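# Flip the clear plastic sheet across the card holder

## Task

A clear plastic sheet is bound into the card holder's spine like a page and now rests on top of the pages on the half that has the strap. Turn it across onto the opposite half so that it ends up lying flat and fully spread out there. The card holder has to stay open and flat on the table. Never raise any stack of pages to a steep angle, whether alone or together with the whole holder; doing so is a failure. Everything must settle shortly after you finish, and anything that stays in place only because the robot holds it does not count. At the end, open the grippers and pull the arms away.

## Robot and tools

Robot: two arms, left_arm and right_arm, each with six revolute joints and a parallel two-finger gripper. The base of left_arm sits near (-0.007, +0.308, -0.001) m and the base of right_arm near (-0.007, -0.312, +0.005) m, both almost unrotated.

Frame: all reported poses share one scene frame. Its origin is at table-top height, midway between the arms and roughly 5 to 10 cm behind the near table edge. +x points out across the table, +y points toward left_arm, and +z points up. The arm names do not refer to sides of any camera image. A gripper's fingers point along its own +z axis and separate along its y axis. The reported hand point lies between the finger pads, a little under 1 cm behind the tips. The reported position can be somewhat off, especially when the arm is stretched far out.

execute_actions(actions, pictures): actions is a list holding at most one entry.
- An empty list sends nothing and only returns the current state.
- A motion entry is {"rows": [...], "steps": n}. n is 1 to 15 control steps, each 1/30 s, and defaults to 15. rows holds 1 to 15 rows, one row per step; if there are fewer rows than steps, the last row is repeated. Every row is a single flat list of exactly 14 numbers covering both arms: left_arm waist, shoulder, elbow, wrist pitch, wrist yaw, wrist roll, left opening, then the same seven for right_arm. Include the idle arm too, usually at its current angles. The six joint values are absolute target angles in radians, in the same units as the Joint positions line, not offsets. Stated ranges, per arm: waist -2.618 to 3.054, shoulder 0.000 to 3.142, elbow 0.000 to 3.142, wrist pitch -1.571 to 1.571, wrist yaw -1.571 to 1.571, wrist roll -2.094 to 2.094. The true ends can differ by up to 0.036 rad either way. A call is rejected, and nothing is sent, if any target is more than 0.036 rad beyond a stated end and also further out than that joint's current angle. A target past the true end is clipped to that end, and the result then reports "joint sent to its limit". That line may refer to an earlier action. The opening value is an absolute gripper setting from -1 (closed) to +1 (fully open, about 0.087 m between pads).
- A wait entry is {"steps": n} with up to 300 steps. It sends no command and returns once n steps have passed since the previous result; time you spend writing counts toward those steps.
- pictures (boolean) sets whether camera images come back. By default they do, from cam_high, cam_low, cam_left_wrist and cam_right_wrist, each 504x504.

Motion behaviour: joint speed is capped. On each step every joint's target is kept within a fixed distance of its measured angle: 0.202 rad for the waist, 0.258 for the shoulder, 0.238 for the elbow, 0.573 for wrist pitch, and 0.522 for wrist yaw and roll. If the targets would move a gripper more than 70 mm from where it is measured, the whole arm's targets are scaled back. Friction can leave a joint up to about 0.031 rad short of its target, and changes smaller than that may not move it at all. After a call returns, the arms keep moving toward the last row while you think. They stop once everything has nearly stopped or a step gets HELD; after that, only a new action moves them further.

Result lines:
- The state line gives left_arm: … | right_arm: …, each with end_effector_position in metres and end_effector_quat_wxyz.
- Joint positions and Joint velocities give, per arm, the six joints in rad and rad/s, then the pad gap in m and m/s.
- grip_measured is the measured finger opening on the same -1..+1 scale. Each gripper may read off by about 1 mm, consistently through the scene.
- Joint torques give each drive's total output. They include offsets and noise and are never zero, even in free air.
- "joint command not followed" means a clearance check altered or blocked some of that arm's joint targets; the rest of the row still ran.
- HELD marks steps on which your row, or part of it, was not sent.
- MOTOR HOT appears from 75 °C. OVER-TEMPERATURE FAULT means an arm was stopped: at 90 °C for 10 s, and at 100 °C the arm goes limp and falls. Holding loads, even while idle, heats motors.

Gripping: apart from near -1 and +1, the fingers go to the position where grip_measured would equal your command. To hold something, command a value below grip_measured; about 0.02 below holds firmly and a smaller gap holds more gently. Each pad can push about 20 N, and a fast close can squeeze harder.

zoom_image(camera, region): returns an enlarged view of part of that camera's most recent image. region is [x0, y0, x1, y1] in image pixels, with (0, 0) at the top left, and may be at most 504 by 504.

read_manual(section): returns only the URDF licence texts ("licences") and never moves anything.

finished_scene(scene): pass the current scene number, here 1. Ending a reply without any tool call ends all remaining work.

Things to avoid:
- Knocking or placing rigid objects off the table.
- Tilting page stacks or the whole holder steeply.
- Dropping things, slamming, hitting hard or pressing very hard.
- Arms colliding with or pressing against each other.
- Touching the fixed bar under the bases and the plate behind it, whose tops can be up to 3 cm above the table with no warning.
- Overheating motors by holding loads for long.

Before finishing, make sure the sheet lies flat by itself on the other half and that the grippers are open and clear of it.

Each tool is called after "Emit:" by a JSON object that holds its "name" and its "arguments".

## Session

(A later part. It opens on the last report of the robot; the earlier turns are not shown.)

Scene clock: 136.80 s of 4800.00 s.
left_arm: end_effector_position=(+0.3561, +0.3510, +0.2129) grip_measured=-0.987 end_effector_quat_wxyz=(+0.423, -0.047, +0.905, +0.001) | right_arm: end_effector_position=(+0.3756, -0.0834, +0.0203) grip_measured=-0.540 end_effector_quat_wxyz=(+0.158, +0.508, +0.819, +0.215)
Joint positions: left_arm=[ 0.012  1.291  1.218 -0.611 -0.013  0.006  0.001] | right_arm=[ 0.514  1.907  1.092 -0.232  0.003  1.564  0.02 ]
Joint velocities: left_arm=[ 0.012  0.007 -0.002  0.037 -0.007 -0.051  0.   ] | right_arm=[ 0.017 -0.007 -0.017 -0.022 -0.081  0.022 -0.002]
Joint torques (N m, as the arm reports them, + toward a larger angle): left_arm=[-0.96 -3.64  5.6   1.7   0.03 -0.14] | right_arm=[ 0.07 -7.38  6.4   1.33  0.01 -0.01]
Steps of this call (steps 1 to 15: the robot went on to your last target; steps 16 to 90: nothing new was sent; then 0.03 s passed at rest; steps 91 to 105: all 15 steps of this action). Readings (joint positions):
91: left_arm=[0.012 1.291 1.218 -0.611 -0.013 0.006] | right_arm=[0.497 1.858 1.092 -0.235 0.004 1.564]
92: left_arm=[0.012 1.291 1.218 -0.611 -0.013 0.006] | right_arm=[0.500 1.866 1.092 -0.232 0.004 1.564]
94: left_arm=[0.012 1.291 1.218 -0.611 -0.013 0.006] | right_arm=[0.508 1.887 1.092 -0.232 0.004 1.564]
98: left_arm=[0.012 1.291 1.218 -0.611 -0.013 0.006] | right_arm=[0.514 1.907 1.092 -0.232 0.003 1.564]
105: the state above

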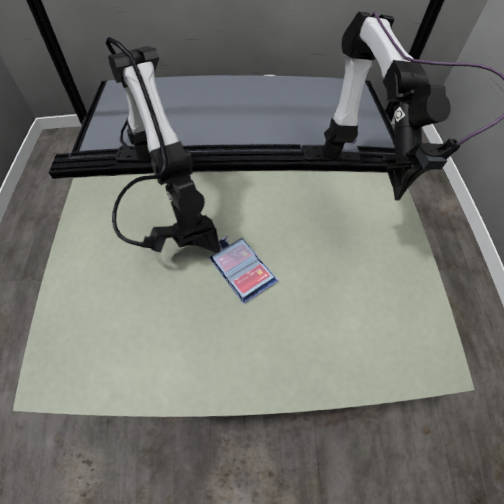

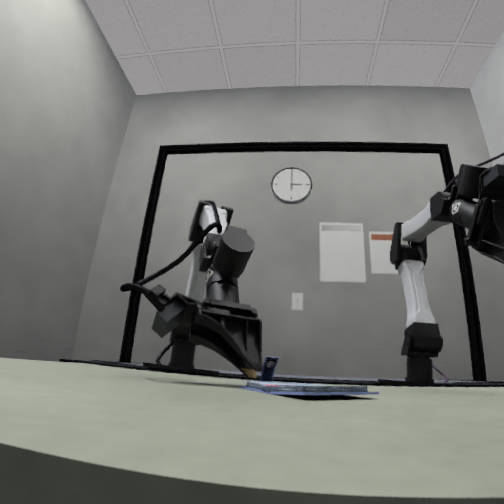

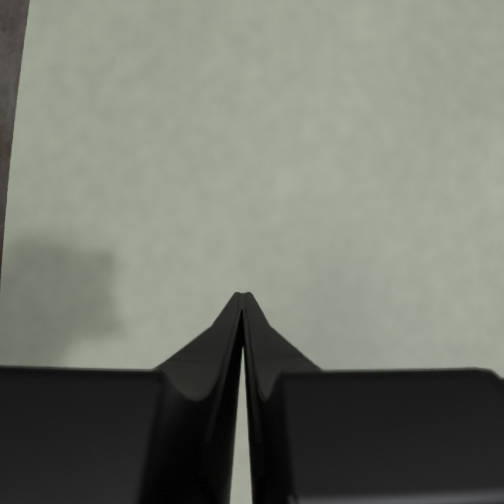

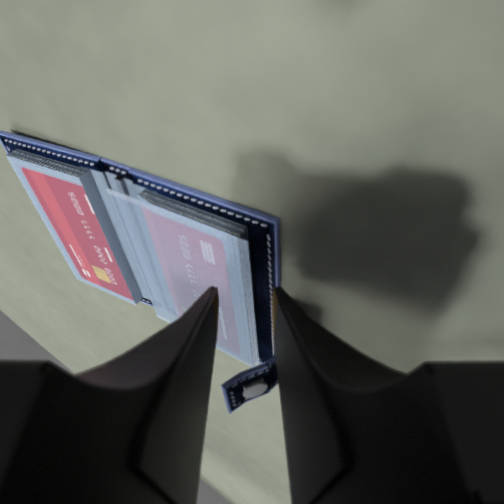

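Emit:
{"name": "execute_actions", "arguments": {"actions": [{"rows":[[0,1.3,1.2,-0.6,0,0,-1,0.52,1.965,1.146,-0.231,0,1.57,-0.54]]}]}}

Emit:
{"name": "zoom_image", "arguments": {"camera": "cam_right_wrist", "region": [150, 200, 350, 370]}}

Scene clock: 140.40 s of 4800.00 s.
left_arm: end_effector_position=(+0.3561, +0.3510, +0.2129) grip_measured=-0.987 end_effector_quat_wxyz=(+0.423, -0.047, +0.905, +0.001) | right_arm: end_effector_position=(+0.3808, -0.0813, +0.0109) grip_measured=-0.540 end_effector_quat_wxyz=(+0.154, +0.509, +0.821, +0.208)
Joint positions: left_arm=[ 0.012  1.291  1.218 -0.611 -0.013  0.006  0.001] | right_arm=[ 0.514  1.953  1.123 -0.235  0.003  1.564  0.02 ]
Joint velocities: left_arm=[-0.002 -0.007 -0.007  0.095  0.007 -0.022  0.   ] | right_arm=[-0.017 -0.007 -0.007  0.022 -0.022 -0.037 -0.001]
Joint torques (N m, as the arm reports them, + toward a larger angle): left_arm=[-0.94 -3.84  5.5   1.69  0.03 -0.1 ] | right_arm=[ 0.07 -7.45  8.02  1.31  0.01 -0.02]
Steps of this call (steps 1 to 15: the robot went on to your last target; steps 16 to 90: nothing new was sent; then 0.10 s passed at rest; steps 91 to 105: all 15 steps of this action). Readings (joint positions):
91: left_arm=[0.012 1.291 1.218 -0.611 -0.013 0.006] | right_arm=[0.514 1.912 1.098 -0.235 0.003 1.564]
92: left_arm=[0.012 1.291 1.218 -0.611 -0.013 0.006] | right_arm=[0.514 1.922 1.109 -0.235 0.003 1.564]
94: left_arm=[0.012 1.291 1.218 -0.611 -0.013 0.006] | right_arm=[0.514 1.941 1.122 -0.235 0.003 1.564]
98: left_arm=[0.012 1.291 1.218 -0.611 -0.013 0.006] | right_arm=[0.514 1.953 1.123 -0.235 0.003 1.564]
105: the state above

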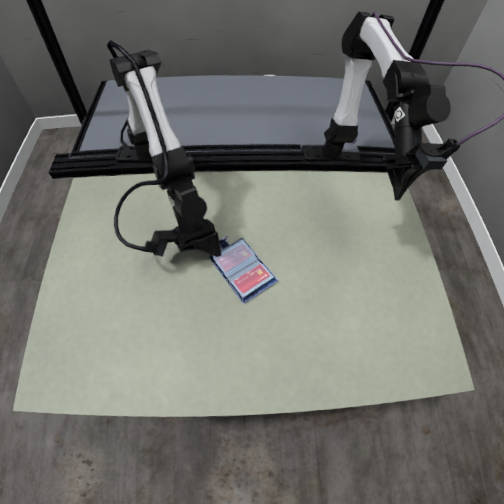

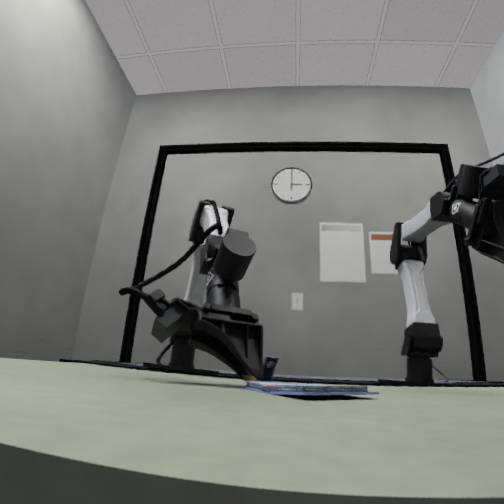

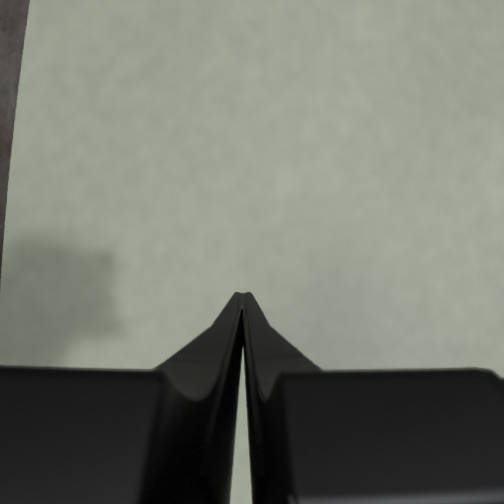

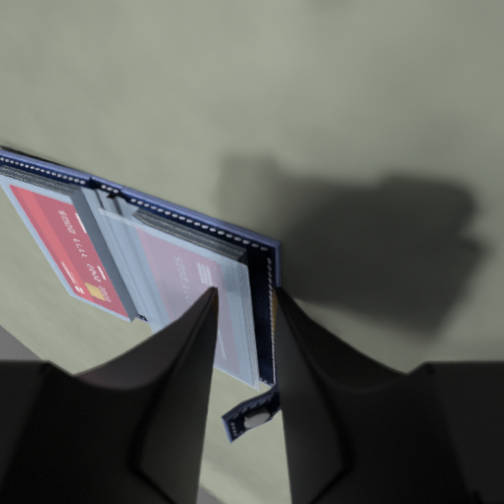

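Region (150, 200, 350, 370) of cam_right_wrist's 504x504 image, scaled by 2.520, with more detail than that image has; it fills the top 428 rows of this view, and the rest is white.

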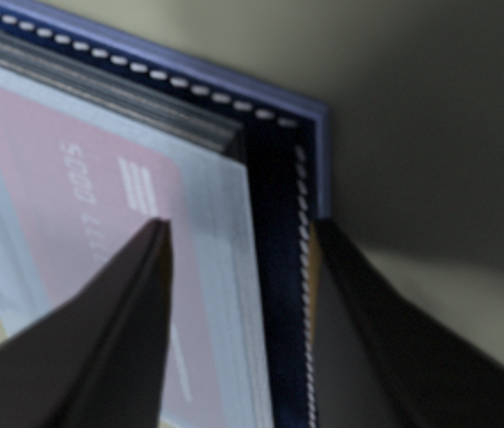

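Emit:
{"name": "execute_actions", "arguments": {"actions": [{"rows":[[0,1.3,1.2,-0.6,0,0,-1,0.52,1.988,1.18,-0.231,0,1.57,-0.54]]}]}}

Emit:
{"name": "zoom_image", "arguments": {"camera": "cam_right_wrist", "region": [150, 200, 350, 370]}}

Scene clock: 144.13 s of 4800.00 s.
left_arm: end_effector_position=(+0.3561, +0.3510, +0.2129) grip_measured=-0.987 end_effector_quat_wxyz=(+0.423, -0.047, +0.905, +0.001) | right_arm: end_effector_position=(+0.3891, -0.0772, +0.0137) grip_measured=-0.540 end_effector_quat_wxyz=(+0.157, +0.509, +0.819, +0.213)
Joint positions: left_arm=[ 0.012  1.291  1.218 -0.611 -0.013  0.006  0.001] | right_arm=[ 0.514  1.972  1.157 -0.239  0.003  1.564  0.02 ]
Joint velocities: left_arm=[ 0.007 -0.022  0.002  0.007 -0.037  0.037 -0.   ] | right_arm=[-0.002  0.012 -0.002 -0.051  0.007  0.066 -0.001]
Joint torques (N m, as the arm reports them, + toward a larger angle): left_arm=[-1.04 -3.75  5.47  1.66  0.06 -0.11] | right_arm=[ 0.04 -7.3   8.06  1.37  0.01 -0.02]
Steps of this call (steps 1 to 15: the robot went on to your last target; steps 16 to 90: nothing new was sent; then 0.23 s passed at rest; steps 91 to 105: all 15 steps of this action). Readings (joint positions):
91: left_arm=[0.012 1.291 1.218 -0.611 -0.013 0.006] | right_arm=[0.514 1.955 1.128 -0.238 0.003 1.564]
92: left_arm=[0.012 1.291 1.218 -0.611 -0.013 0.006] | right_arm=[0.514 1.962 1.139 -0.239 0.003 1.564]
94: left_arm=[0.012 1.291 1.218 -0.611 -0.013 0.006] | right_arm=[0.514 1.970 1.153 -0.239 0.003 1.564]
98: left_arm=[0.012 1.291 1.218 -0.611 -0.013 0.006] | right_arm=[0.514 1.972 1.157 -0.239 0.003 1.564]
105: the state above

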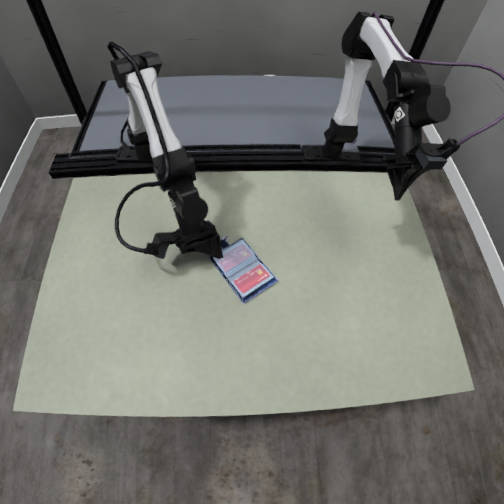

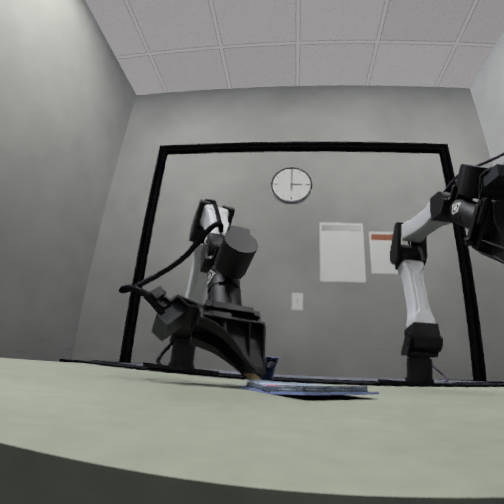

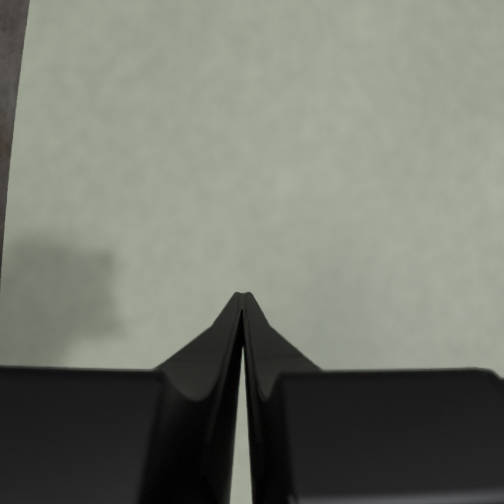

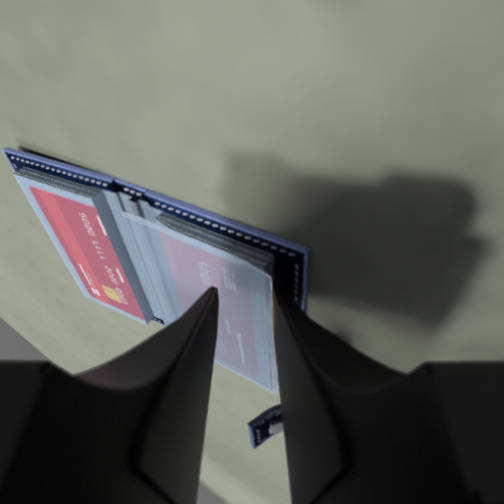

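Region (150, 200, 350, 370) of cam_right_wrist's 504x504 image, scaled by 2.520, with more detail than that image has; it fills the top 428 rows of this view, and the rest is white.

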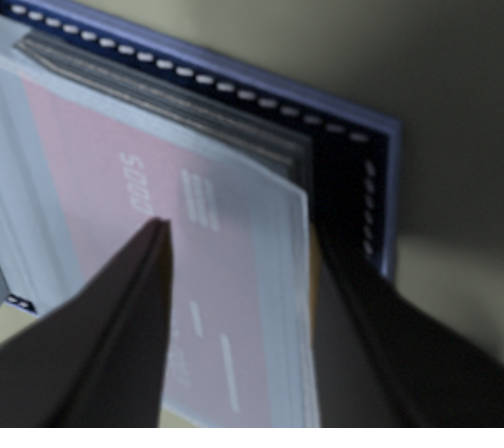

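Emit:
{"name": "execute_actions", "arguments": {"actions": [{"rows":[[0,1.3,1.2,-0.6,0,0,-1,0.52,1.935,1.18,-0.231,0,1.57,-0.54],[0,1.3,1.2,-0.6,0,0,-1,0.52,1.935,1.18,-0.231,0,1.57,-0.54],[0,1.3,1.2,-0.6,0,0,-1,0.52,1.935,1.19,-0.231,0,1.57,-0.54],[0,1.3,1.2,-0.6,0,0,-1,0.52,1.935,1.2,-0.231,0,1.57,-0.54]]}]}}

Scene clock: 149.37 s of 4800.00 s.
left_arm: end_effector_position=(+0.3561, +0.3510, +0.2129) grip_measured=-0.987 end_effector_quat_wxyz=(+0.423, -0.047, +0.905, +0.001) | right_arm: end_effector_position=(+0.3971, -0.0728, +0.0294) grip_measured=-0.540 end_effector_quat_wxyz=(+0.167, +0.506, +0.815, +0.229)
Joint positions: left_arm=[ 0.012  1.291  1.218 -0.611 -0.013  0.006  0.001] | right_arm=[ 0.514  1.953  1.179 -0.239  0.003  1.564  0.02 ]
Joint velocities: left_arm=[ 0.007 -0.007 -0.012  0.022 -0.066 -0.066  0.   ] | right_arm=[-0.002 -0.012  0.002 -0.051 -0.037 -0.037 -0.   ]
Joint torques (N m, as the arm reports them, + toward a larger angle): left_arm=[-1.   -3.84  5.55  1.66  0.06 -0.11] | right_arm=[ 0.06 -9.72  8.09  1.43  0.01 -0.02]
Steps of this call (steps 1 to 15: the robot went on to your last target; steps 16 to 90: nothing new was sent; then 1.73 s passed at rest; steps 91 to 105: all 15 steps of this action). Readings (joint positions):
91: left_arm=[0.012 1.291 1.218 -0.611 -0.013 0.006] | right_arm=[0.514 1.970 1.157 -0.239 0.003 1.564]
92: left_arm=[0.012 1.291 1.218 -0.611 -0.013 0.006] | right_arm=[0.514 1.968 1.157 -0.239 0.003 1.564]
94: left_arm=[0.012 1.291 1.218 -0.611 -0.013 0.006] | right_arm=[0.514 1.962 1.162 -0.239 0.003 1.564]
98: left_arm=[0.012 1.291 1.218 -0.611 -0.013 0.006] | right_arm=[0.514 1.955 1.178 -0.239 0.003 1.564]
105: the state above

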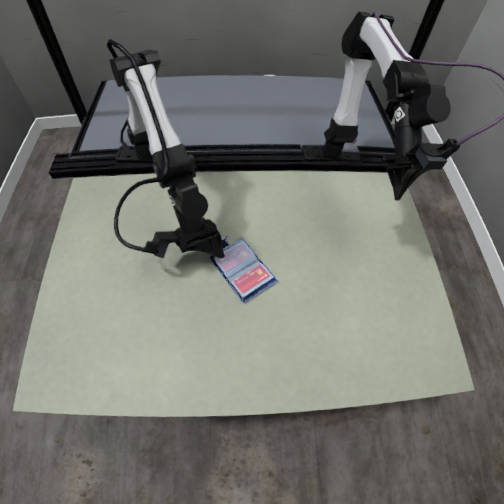

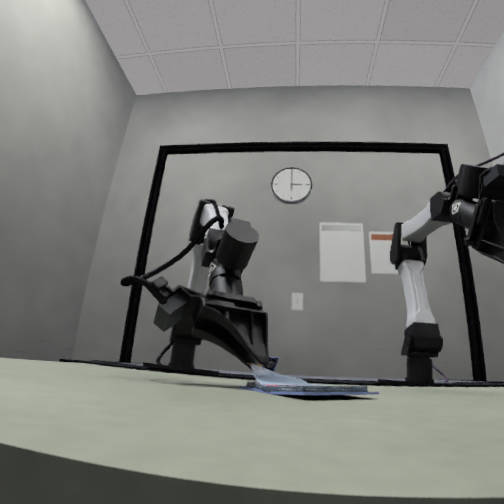

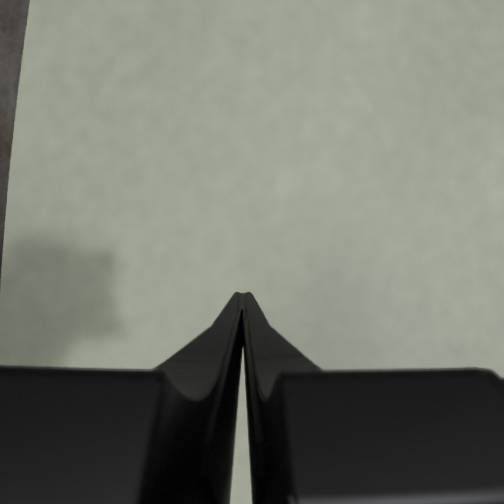

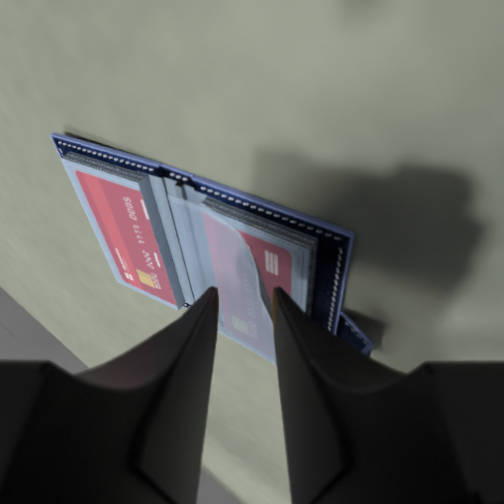

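Emit:
{"name": "execute_actions", "arguments": {"actions": [{"rows":[[0,1.3,1.2,-0.6,0,0,-1,0.52,1.935,1.21,-0.231,0,1.57,-0.54],[0,1.3,1.2,-0.6,0,0,-1,0.52,1.935,1.22,-0.231,0,1.57,-0.54],[0,1.3,1.2,-0.6,0,0,-1,0.52,1.935,1.23,-0.231,0,1.57,-0.54],[0,1.3,1.2,-0.6,0,0,-1,0.52,1.935,1.24,-0.231,0,1.57,-0.54],[0,1.3,1.2,-0.6,0,0,-1,0.52,1.935,1.25,-0.231,0,1.57,-0.54],[0,1.3,1.2,-0.6,0,0,-1,0.52,1.935,1.26,-0.231,0,1.57,-0.54],[0,1.3,1.2,-0.6,0,0,-1,0.52,1.935,1.27,-0.231,0,1.57,-0.54]]}]}}

Scene clock: 155.63 s of 4800.00 s.
left_arm: end_effector_position=(+0.3561, +0.3510, +0.2129) grip_measured=-0.987 end_effector_quat_wxyz=(+0.423, -0.047, +0.905, +0.001) | right_arm: end_effector_position=(+0.4181, -0.0618, +0.0562) grip_measured=-0.540 end_effector_quat_wxyz=(+0.186, +0.499, +0.806, +0.259)
Joint positions: left_arm=[ 0.012  1.291  1.218 -0.611 -0.013  0.006  0.001] | right_arm=[ 0.514  1.953  1.251 -0.236  0.003  1.564  0.02 ]
Joint velocities: left_arm=[ 0.007 -0.002 -0.007  0.037  0.007 -0.022  0.001] | right_arm=[ 0.007 -0.002 -0.007  0.007  0.007 -0.051  0.   ]
Joint torques (N m, as the arm reports them, + toward a larger angle): left_arm=[-0.94 -3.67  5.55  1.68  0.05 -0.17] | right_arm=[ 0.07 -9.95  8.18  1.51  0.   -0.03]
Steps of this call (steps 1 to 15: the robot went on to your last target; steps 16 to 90: nothing new was sent; then 2.77 s passed at rest; steps 91 to 105: all 15 steps of this action). Readings (joint positions):
91: left_arm=[0.012 1.291 1.218 -0.611 -0.013 0.006] | right_arm=[0.514 1.953 1.179 -0.239 0.003 1.564]
92: left_arm=[0.012 1.291 1.218 -0.611 -0.013 0.006] | right_arm=[0.514 1.953 1.181 -0.240 0.003 1.564]
94: left_arm=[0.012 1.291 1.218 -0.611 -0.013 0.006] | right_arm=[0.514 1.953 1.194 -0.241 0.003 1.564]
98: left_arm=[0.012 1.291 1.218 -0.611 -0.013 0.006] | right_arm=[0.514 1.953 1.238 -0.240 0.003 1.564]
105: the state above

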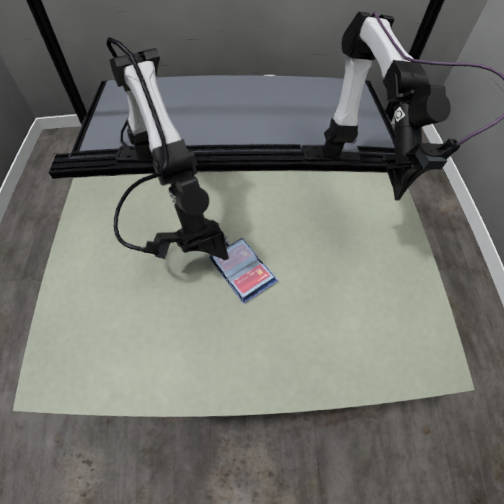

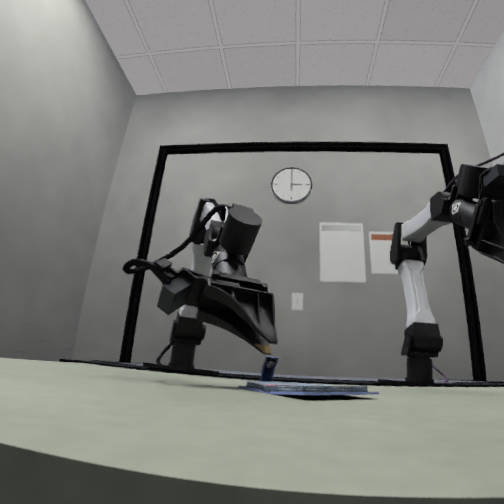

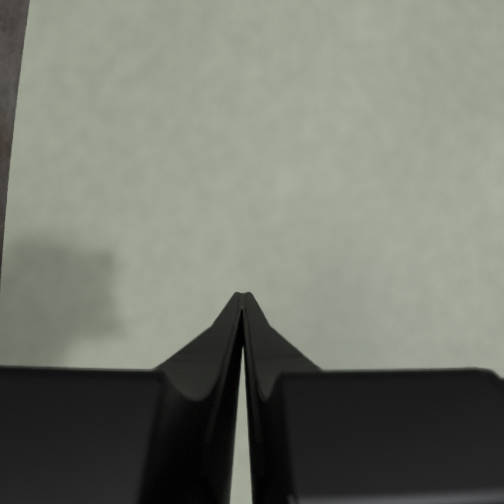

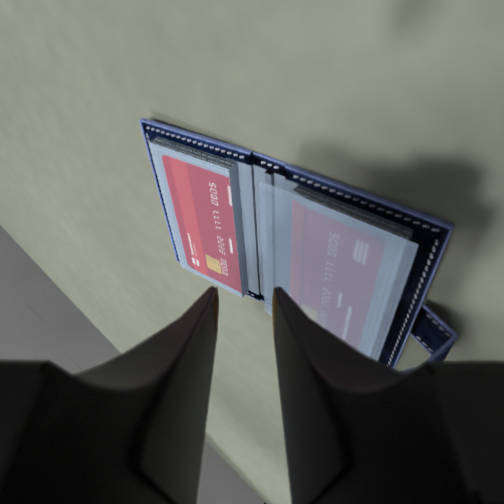

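Emit:
{"name": "execute_actions", "arguments": {"actions": [{"rows":[[0,1.3,1.2,-0.6,0,0,-1,0.52,1.85,1.085,-0.231,0,1.57,-0.54]]}], "pictures": false}}

Emit:
{"name": "execute_actions", "arguments": {"actions": [{"rows":[[0,1.3,1.2,-0.6,0,0,-1,0.52,1.915,1.095,-0.231,0,1.57,-0.54]]}], "pictures": false}}

Emit:
{"name": "execute_actions", "arguments": {"actions": [{"rows":[[0,1.3,1.2,-0.6,0,0,-1,0.52,1.965,1.146,-0.231,0,1.57,-0.54]]}], "pictures": false}}

Emit:
{"name": "execute_actions", "arguments": {"actions": [{"rows":[[0,1.3,1.2,-0.6,0,0,-1,0.52,1.988,1.18,-0.231,0,1.57,-0.54]]}], "pictures": false}}

Emit:
{"name": "execute_actions", "arguments": {"actions": [{"rows":[[0,1.3,1.2,-0.6,0,0,-1,0.52,1.935,1.18,-0.231,0,1.57,-0.54]]}]}}

Emit:
{"name": "execute_actions", "arguments": {"actions": [{"rows":[[0,1.3,1.2,-0.6,0,0,-1,0.52,1.935,1.18,-0.231,0,1.57,-0.6],[0,1.3,1.2,-0.6,0,0,-1,0.52,1.935,1.18,-0.231,0,1.57,-0.65],[0,1.3,1.2,-0.6,0,0,-1,0.52,1.935,1.18,-0.231,0,1.57,-0.7],[0,1.3,1.2,-0.6,0,0,-1,0.52,1.935,1.18,-0.231,0,1.57,-0.75],[0,1.3,1.2,-0.6,0,0,-1,0.52,1.935,1.18,-0.231,0,1.57,-0.8],[0,1.3,1.2,-0.6,0,0,-1,0.52,1.935,1.18,-0.231,0,1.57,-0.85],[0,1.3,1.2,-0.6,0,0,-1,0.52,1.935,1.18,-0.231,0,1.57,-0.9],[0,1.3,1.2,-0.6,0,0,-1,0.52,1.935,1.18,-0.231,0,1.57,-0.95],[0,1.3,1.2,-0.6,0,0,-1,0.52,1.935,1.18,-0.231,0,1.57,-1]]}]}}

Scene clock: 168.60 s of 4800.00 s.
left_arm: end_effector_position=(+0.3561, +0.3510, +0.2129) grip_measured=-0.987 end_effector_quat_wxyz=(+0.423, -0.047, +0.905, +0.001) | right_arm: end_effector_position=(+0.3791, -0.0811, +0.0376) grip_measured=-0.540 end_effector_quat_wxyz=(+0.168, +0.505, +0.814, +0.231)
Joint positions: left_arm=[ 0.012  1.291  1.218 -0.611 -0.013  0.006  0.001] | right_arm=[ 0.514  1.869  1.098 -0.237  0.003  1.564  0.02 ]
Joint velocities: left_arm=[ 0.012 -0.002 -0.007 -0.022 -0.051 -0.037  0.001] | right_arm=[ 0.007 -0.017  0.012 -0.051 -0.051 -0.037 -0.   ]
Joint torques (N m, as the arm reports them, + toward a larger angle): left_arm=[-1.08 -3.81  5.62  1.7   0.03 -0.15] | right_arm=[ 0.1  -9.11  5.2   1.42  0.01 -0.03]
Steps of this call (steps 1 to 15: the robot went on to your last target; steps 16 to 90: nothing new was sent; then 9.47 s passed at rest; steps 91 to 105: all 15 steps of this action). Readings (joint positions):
91: left_arm=[0.012 1.291 1.218 -0.611 -0.013 0.006] | right_arm=[0.514 1.941 1.226 -0.218 0.003 1.564]
92: left_arm=[0.012 1.291 1.218 -0.611 -0.013 0.006] | right_arm=[0.514 1.913 1.181 -0.213 0.003 1.564]
94: left_arm=[0.012 1.291 1.218 -0.611 -0.013 0.006] | right_arm=[0.514 1.874 1.118 -0.229 0.003 1.564]
98: left_arm=[0.012 1.291 1.218 -0.611 -0.013 0.006] | right_arm=[0.514 1.869 1.098 -0.237 0.003 1.564]
105: the state above

Scene clock: 169.10 s of 4800.00 s.
left_arm: end_effector_position=(+0.3561, +0.3510, +0.2129) grip_measured=-0.987 end_effector_quat_wxyz=(+0.423, -0.047, +0.905, +0.001) | right_arm: end_effector_position=(+0.3770, -0.0826, +0.0231) grip_measured=-0.540 end_effector_quat_wxyz=(+0.160, +0.508, +0.818, +0.218)
Joint positions: left_arm=[ 0.012  1.291  1.218 -0.611 -0.013  0.006  0.001] | right_arm=[ 0.514  1.904  1.098 -0.235  0.003  1.564  0.02 ]
Joint velocities: left_arm=[ 0.007  0.002 -0.002 -0.037  0.081 -0.022 -0.001] | right_arm=[-0.017 -0.017  0.002  0.051 -0.051 -0.022 -0.   ]
Joint torques (N m, as the arm reports them, + toward a larger angle): left_arm=[-1.1  -3.57  5.49  1.67  0.03 -0.13] | right_arm=[ 0.06 -7.2   5.9   1.36  0.02 -0.02]
Steps of this call (steps 1 to 15: all 15 steps of this action). Readings (joint positions):
1: left_arm=[0.012 1.291 1.218 -0.611 -0.013 0.006] | right_arm=[0.514 1.872 1.098 -0.237 0.003 1.564]
2: left_arm=[0.012 1.291 1.218 -0.611 -0.013 0.006] | right_arm=[0.514 1.877 1.098 -0.235 0.003 1.564]
4: left_arm=[0.012 1.291 1.218 -0.611 -0.013 0.006] | right_arm=[0.514 1.891 1.098 -0.235 0.003 1.564]
8: left_arm=[0.012 1.291 1.218 -0.611 -0.013 0.006] | right_arm=[0.514 1.904 1.098 -0.235 0.003 1.564]
15: the state above

Scene clock: 169.60 s of 4800.00 s.
left_arm: end_effector_position=(+0.3561, +0.3510, +0.2129) grip_measured=-0.987 end_effector_quat_wxyz=(+0.423, -0.047, +0.905, +0.001) | right_arm: end_effector_position=(+0.3809, -0.0813, +0.0105) grip_measured=-0.540 end_effector_quat_wxyz=(+0.154, +0.510, +0.821, +0.208)
Joint positions: left_arm=[ 0.012  1.291  1.218 -0.611 -0.013  0.006  0.001] | right_arm=[ 0.514  1.954  1.124 -0.235  0.003  1.564  0.02 ]
Joint velocities: left_arm=[-0.012 -0.012  0.007 -0.022 -0.095 -0.037 -0.   ] | right_arm=[-0.007  0.002  0.002 -0.007  0.037 -0.022  0.   ]
Joint torques (N m, as the arm reports them, + toward a larger angle): left_arm=[-1.13 -3.86  5.58  1.68  0.06 -0.15] | right_arm=[ 0.08 -7.45  7.96  1.32  0.01 -0.02]
Steps of this call (steps 1 to 15: all 15 steps of this action). Readings (joint positions):
1: left_arm=[0.012 1.291 1.218 -0.611 -0.013 0.006] | right_arm=[0.514 1.909 1.102 -0.237 0.003 1.564]
2: left_arm=[0.012 1.291 1.218 -0.611 -0.013 0.006] | right_arm=[0.514 1.920 1.112 -0.237 0.003 1.564]
4: left_arm=[0.012 1.291 1.218 -0.611 -0.013 0.006] | right_arm=[0.514 1.940 1.124 -0.235 0.003 1.564]
8: left_arm=[0.012 1.291 1.218 -0.611 -0.013 0.006] | right_arm=[0.514 1.954 1.124 -0.235 0.003 1.564]
15: the state above

Scene clock: 170.10 s of 4800.00 s.
left_arm: end_effector_position=(+0.3561, +0.3510, +0.2129) grip_measured=-0.987 end_effector_quat_wxyz=(+0.423, -0.047, +0.905, +0.001) | right_arm: end_effector_position=(+0.3892, -0.0772, +0.0140) grip_measured=-0.540 end_effector_quat_wxyz=(+0.157, +0.509, +0.819, +0.213)
Joint positions: left_arm=[ 0.012  1.291  1.218 -0.611 -0.013  0.006  0.001] | right_arm=[ 0.514  1.971  1.158 -0.239  0.003  1.565  0.02 ]
Joint velocities: left_arm=[-0.002  0.012  0.002 -0.007 -0.022 -0.051 -0.   ] | right_arm=[ 0.007  0.007 -0.002  0.11   0.007  0.022 -0.   ]
Joint torques (N m, as the arm reports them, + toward a larger angle): left_arm=[-0.89 -3.73  5.51  1.71  0.04 -0.15] | right_arm=[ 0.08 -7.35  8.05  1.38  0.01 -0.03]
Steps of this call (steps 1 to 15: all 15 steps of this action). Readings (joint positions):
1: left_arm=[0.012 1.291 1.218 -0.611 -0.013 0.006] | right_arm=[0.514 1.956 1.129 -0.238 0.003 1.565]
2: left_arm=[0.012 1.291 1.218 -0.611 -0.013 0.006] | right_arm=[0.514 1.962 1.139 -0.239 0.003 1.565]
4: left_arm=[0.012 1.291 1.218 -0.611 -0.013 0.006] | right_arm=[0.514 1.970 1.153 -0.239 0.003 1.565]
8: left_arm=[0.012 1.291 1.218 -0.611 -0.013 0.006] | right_arm=[0.514 1.971 1.158 -0.239 0.003 1.565]
15: the state above

Scene clock: 170.60 s of 4800.00 s.
left_arm: end_effector_position=(+0.3561, +0.3510, +0.2129) grip_measured=-0.987 end_effector_quat_wxyz=(+0.423, -0.047, +0.905, +0.001) | right_arm: end_effector_position=(+0.3906, -0.0763, +0.0212) grip_measured=-0.540 end_effector_quat_wxyz=(+0.161, +0.508, +0.817, +0.220)
Joint positions: left_arm=[ 0.012  1.291  1.218 -0.611 -0.013  0.006  0.001] | right_arm=[ 0.514  1.955  1.158 -0.239  0.003  1.565  0.02 ]
Joint velocities: left_arm=[ 0.002  0.022 -0.007 -0.051 -0.081  0.007 -0.   ] | right_arm=[-0.007  0.002 -0.012  0.066 -0.037  0.022 -0.001]
Joint torques (N m, as the arm reports them, + toward a larger angle): left_arm=[-0.98 -3.82  5.53  1.68  0.06 -0.18] | right_arm=[ 0.07 -9.73  8.13  1.4   0.01 -0.03]
Steps of this call (steps 1 to 15: all 15 steps of this action). Readings (joint positions):
1: left_arm=[0.012 1.291 1.218 -0.611 -0.013 0.006] | right_arm=[0.514 1.970 1.158 -0.239 0.003 1.565]
2: left_arm=[0.012 1.291 1.218 -0.611 -0.013 0.006] | right_arm=[0.514 1.968 1.158 -0.239 0.003 1.565]
4: left_arm=[0.012 1.291 1.218 -0.611 -0.013 0.006] | right_arm=[0.514 1.961 1.158 -0.239 0.003 1.565]
8: left_arm=[0.012 1.291 1.218 -0.611 -0.013 0.006] | right_arm=[0.514 1.955 1.158 -0.239 0.003 1.565]
15: the state above

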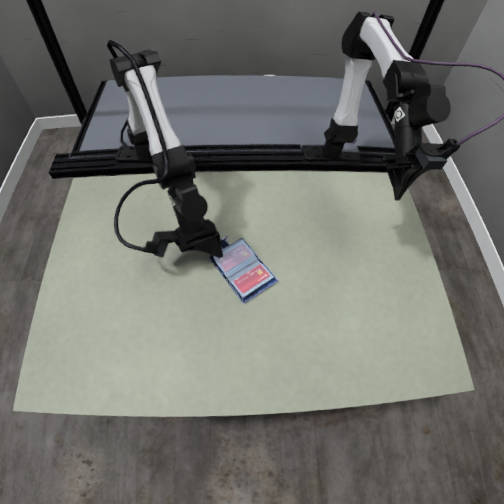

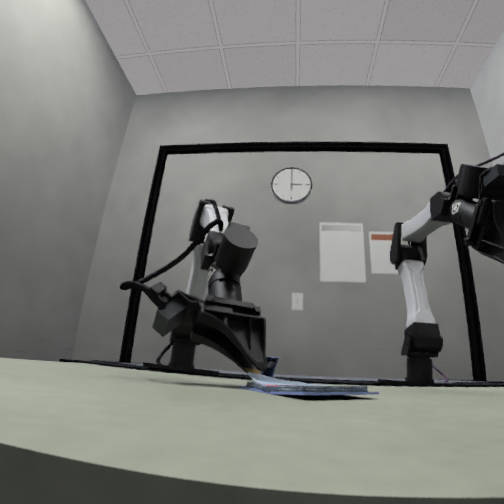

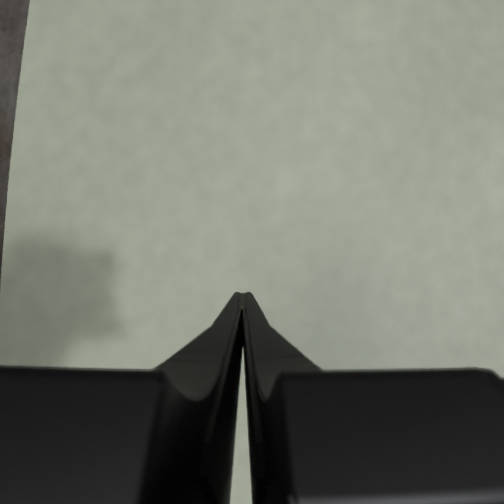

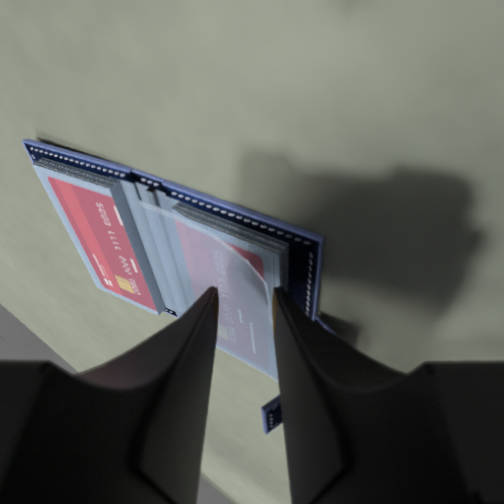

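Scene clock: 171.10 s of 4800.00 s.
left_arm: end_effector_position=(+0.3561, +0.3510, +0.2129) grip_measured=-0.987 end_effector_quat_wxyz=(+0.423, -0.047, +0.905, +0.001) | right_arm: end_effector_position=(+0.3906, -0.0763, +0.0212) grip_measured=-0.996 end_effector_quat_wxyz=(+0.161, +0.508, +0.817, +0.220)
Joint positions: left_arm=[ 0.012  1.291  1.218 -0.611 -0.013  0.006  0.001] | right_arm=[ 0.514  1.955  1.158 -0.239  0.003  1.565  0.   ]
Joint velocities: left_arm=[-0.007 -0.002  0.002  0.007  0.051  0.037 -0.   ] | right_arm=[-0.022 -0.002 -0.002 -0.11  -0.022  0.051  0.   ]
Joint torques (N m, as the arm reports them, + toward a larger angle): left_arm=[-0.93 -3.8   5.51  1.67  0.05 -0.16] | right_arm=[ 0.08 -9.76  8.13  1.39  0.01 -0.03]
Steps of this call (steps 1 to 15: all 15 steps of this action). Readings (joint positions):
1: left_arm=[0.012 1.291 1.218 -0.611 -0.013 0.006] | right_arm=[0.514 1.955 1.158 -0.239 0.003 1.565]
2: left_arm=[0.012 1.291 1.218 -0.611 -0.013 0.006] | right_arm=[0.514 1.955 1.158 -0.239 0.003 1.565]
4: left_arm=[0.012 1.291 1.218 -0.611 -0.013 0.006] | right_arm=[0.514 1.955 1.158 -0.239 0.003 1.565]
8: left_arm=[0.012 1.291 1.218 -0.611 -0.013 0.006] | right_arm=[0.514 1.955 1.158 -0.239 0.003 1.565]
15: the state above

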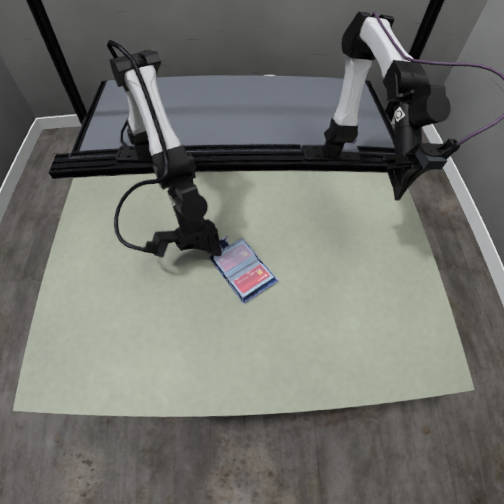

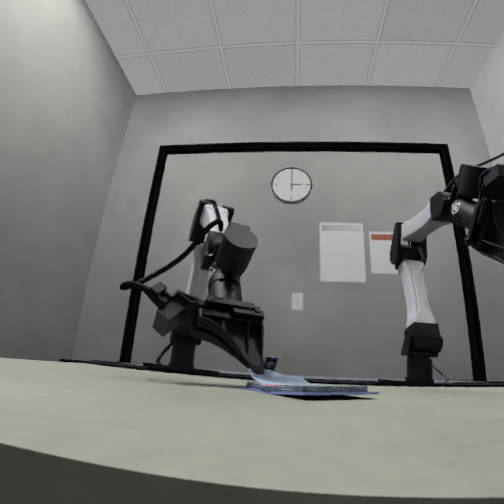

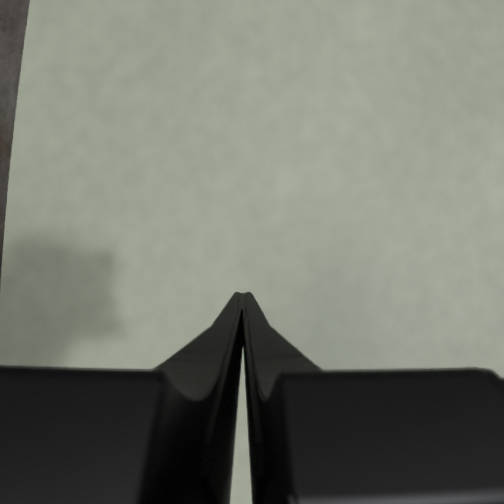

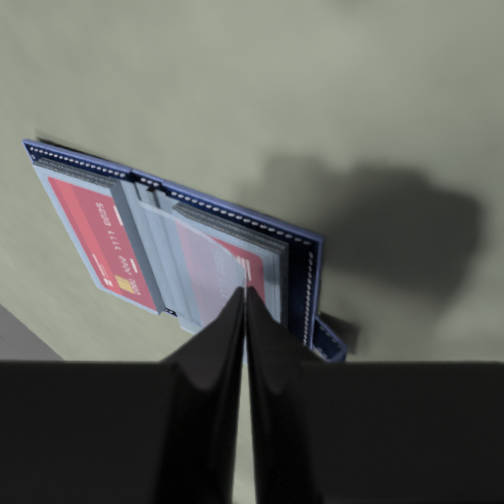

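Emit:
{"name": "execute_actions", "arguments": {"actions": [{"rows":[[0,1.3,1.2,-0.6,0,0,-1,0.52,1.935,1.21,-0.231,0,1.57,-1],[0,1.3,1.2,-0.6,0,0,-1,0.52,1.935,1.23,-0.231,0,1.57,-1],[0,1.3,1.2,-0.6,0,0,-1,0.52,1.935,1.25,-0.231,0,1.57,-1],[0,1.3,1.2,-0.6,0,0,-1,0.52,1.935,1.265,-0.231,0,1.57,-1]],"steps":10}], "pictures": false}}

Emit:
{"name": "execute_actions", "arguments": {"actions": [{"rows":[[0,1.3,1.2,-0.6,0,0,-1,0.53,1.98,1.3,-0.29,0,1.57,-1],[0,1.3,1.2,-0.6,0,0,-1,0.53,2.0,1.34,-0.34,0,1.57,-1],[0,1.3,1.2,-0.6,0,0,-1,0.53,2.02,1.38,-0.39,0,1.57,-1],[0,1.3,1.2,-0.6,0,0,-1,0.53,2.04,1.42,-0.43,0,1.57,-1],[0,1.3,1.2,-0.6,0,0,-1,0.53,2.06,1.46,-0.47,0,1.57,-1],[0,1.3,1.2,-0.6,0,0,-1,0.53,2.08,1.5,-0.51,0,1.57,-1],[0,1.3,1.2,-0.6,0,0,-1,0.53,2.1,1.54,-0.55,0,1.57,-1],[0,1.3,1.2,-0.6,0,0,-1,0.53,2.115,1.58,-0.59,0,1.57,-1],[0,1.3,1.2,-0.6,0,0,-1,0.53,2.13,1.63,-0.62,0,1.57,-1],[0,1.3,1.2,-0.6,0,0,-1,0.53,2.15,1.675,-0.62,0,1.57,-1]]}]}}

Scene clock: 182.60 s of 4800.00 s.
left_arm: end_effector_position=(+0.3561, +0.3510, +0.2129) grip_measured=-0.987 end_effector_quat_wxyz=(+0.423, -0.047, +0.905, +0.001) | right_arm: end_effector_position=(+0.4181, -0.0617, +0.0582) grip_measured=-0.996 end_effector_quat_wxyz=(+0.187, +0.499, +0.805, +0.261)
Joint positions: left_arm=[ 0.012  1.291  1.218 -0.611 -0.013  0.006  0.001] | right_arm=[ 0.514  1.948  1.248 -0.234  0.002  1.565  0.   ]
Joint velocities: left_arm=[-0.002 -0.002  0.007 -0.022 -0.022  0.037 -0.002] | right_arm=[-0.012 -0.002 -0.012 -0.022 -0.007 -0.022 -0.002]
Joint torques (N m, as the arm reports them, + toward a larger angle): left_arm=[-1.03 -3.73  5.56  1.66  0.04 -0.15] | right_arm=[ 0.07 -9.48  8.04  1.48  0.04 -0.03]
Steps of this call (steps 1 to 15: the robot went on to your last target; steps 16 to 90: nothing new was sent; then 8.17 s passed at rest; steps 91 to 100: all 10 steps of this action). Readings (joint positions):
91: left_arm=[0.012 1.291 1.218 -0.611 -0.013 0.006] | right_arm=[0.514 1.955 1.161 -0.241 0.003 1.565]
92: left_arm=[0.012 1.291 1.218 -0.611 -0.013 0.006] | right_arm=[0.514 1.955 1.170 -0.245 0.003 1.565]
94: left_arm=[0.012 1.291 1.218 -0.611 -0.013 0.006] | right_arm=[0.514 1.955 1.204 -0.247 0.003 1.565]
98: left_arm=[0.012 1.291 1.218 -0.611 -0.013 0.006] | right_arm=[0.514 1.949 1.247 -0.235 0.002 1.565]
100: the state above

Scene clock: 183.10 s of 4800.00 s.
left_arm: end_effector_position=(+0.3561, +0.3510, +0.2129) grip_measured=-0.987 end_effector_quat_wxyz=(+0.423, -0.047, +0.905, +0.001) | right_arm: end_effector_position=(+0.4499, -0.0405, +0.0721) grip_measured=-0.996 end_effector_quat_wxyz=(+0.156, +0.505, +0.821, +0.215)
Joint positions: left_arm=[ 0.012  1.291  1.218 -0.611 -0.013  0.006  0.001] | right_arm=[ 0.523  2.134  1.653 -0.567  0.002  1.565  0.   ]
Joint velocities: left_arm=[ 0.002  0.002  0.007  0.022 -0.095 -0.11   0.001] | right_arm=[-0.002 -0.012  0.042 -0.271 -0.051 -0.022 -0.   ]
Joint torques (N m, as the arm reports them, + toward a larger angle): left_arm=[-1.06 -3.89  5.5   1.71  0.08 -0.14] | right_arm=[ 0.11 -9.11  8.53  1.17  0.02 -0.02]
Steps of this call (steps 1 to 15: all 15 steps of this action). Readings (joint positions):
1: left_arm=[0.012 1.291 1.218 -0.611 -0.013 0.006] | right_arm=[0.515 1.950 1.253 -0.243 0.002 1.565]
2: left_arm=[0.012 1.291 1.218 -0.611 -0.013 0.006] | right_arm=[0.516 1.959 1.270 -0.263 0.002 1.565]
4: left_arm=[0.012 1.291 1.218 -0.611 -0.013 0.006] | right_arm=[0.520 1.992 1.332 -0.317 0.002 1.565]
8: left_arm=[0.012 1.291 1.218 -0.611 -0.013 0.006] | right_arm=[0.523 2.072 1.492 -0.438 0.002 1.565]
15: the state above

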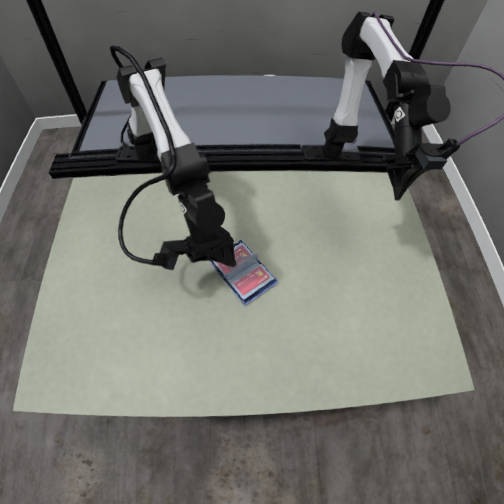

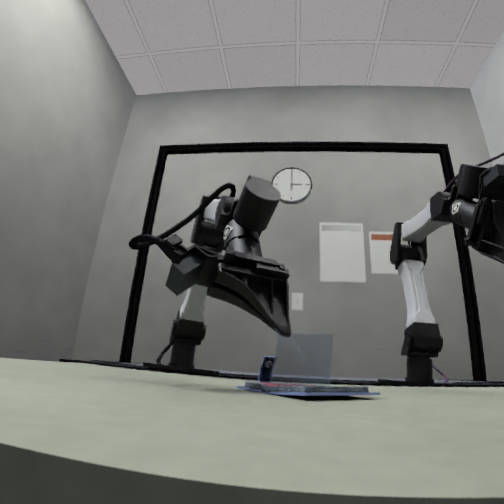

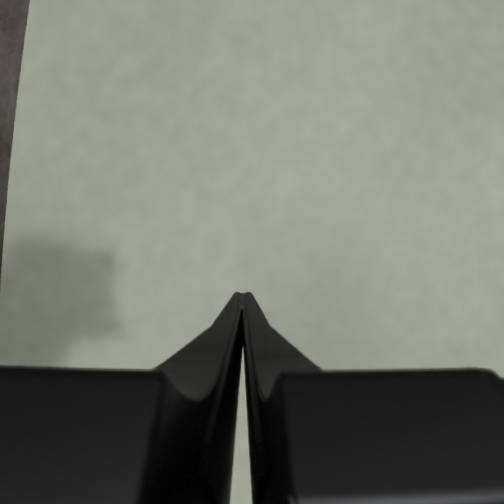

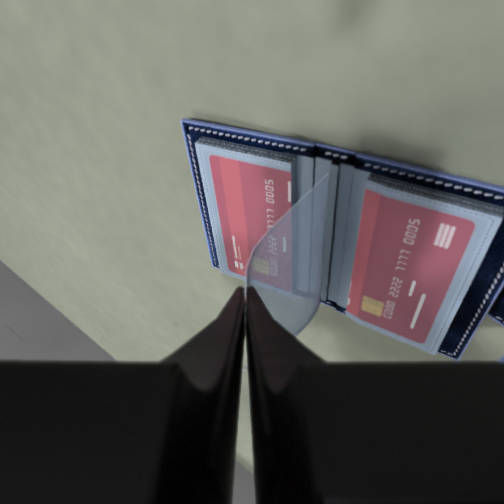

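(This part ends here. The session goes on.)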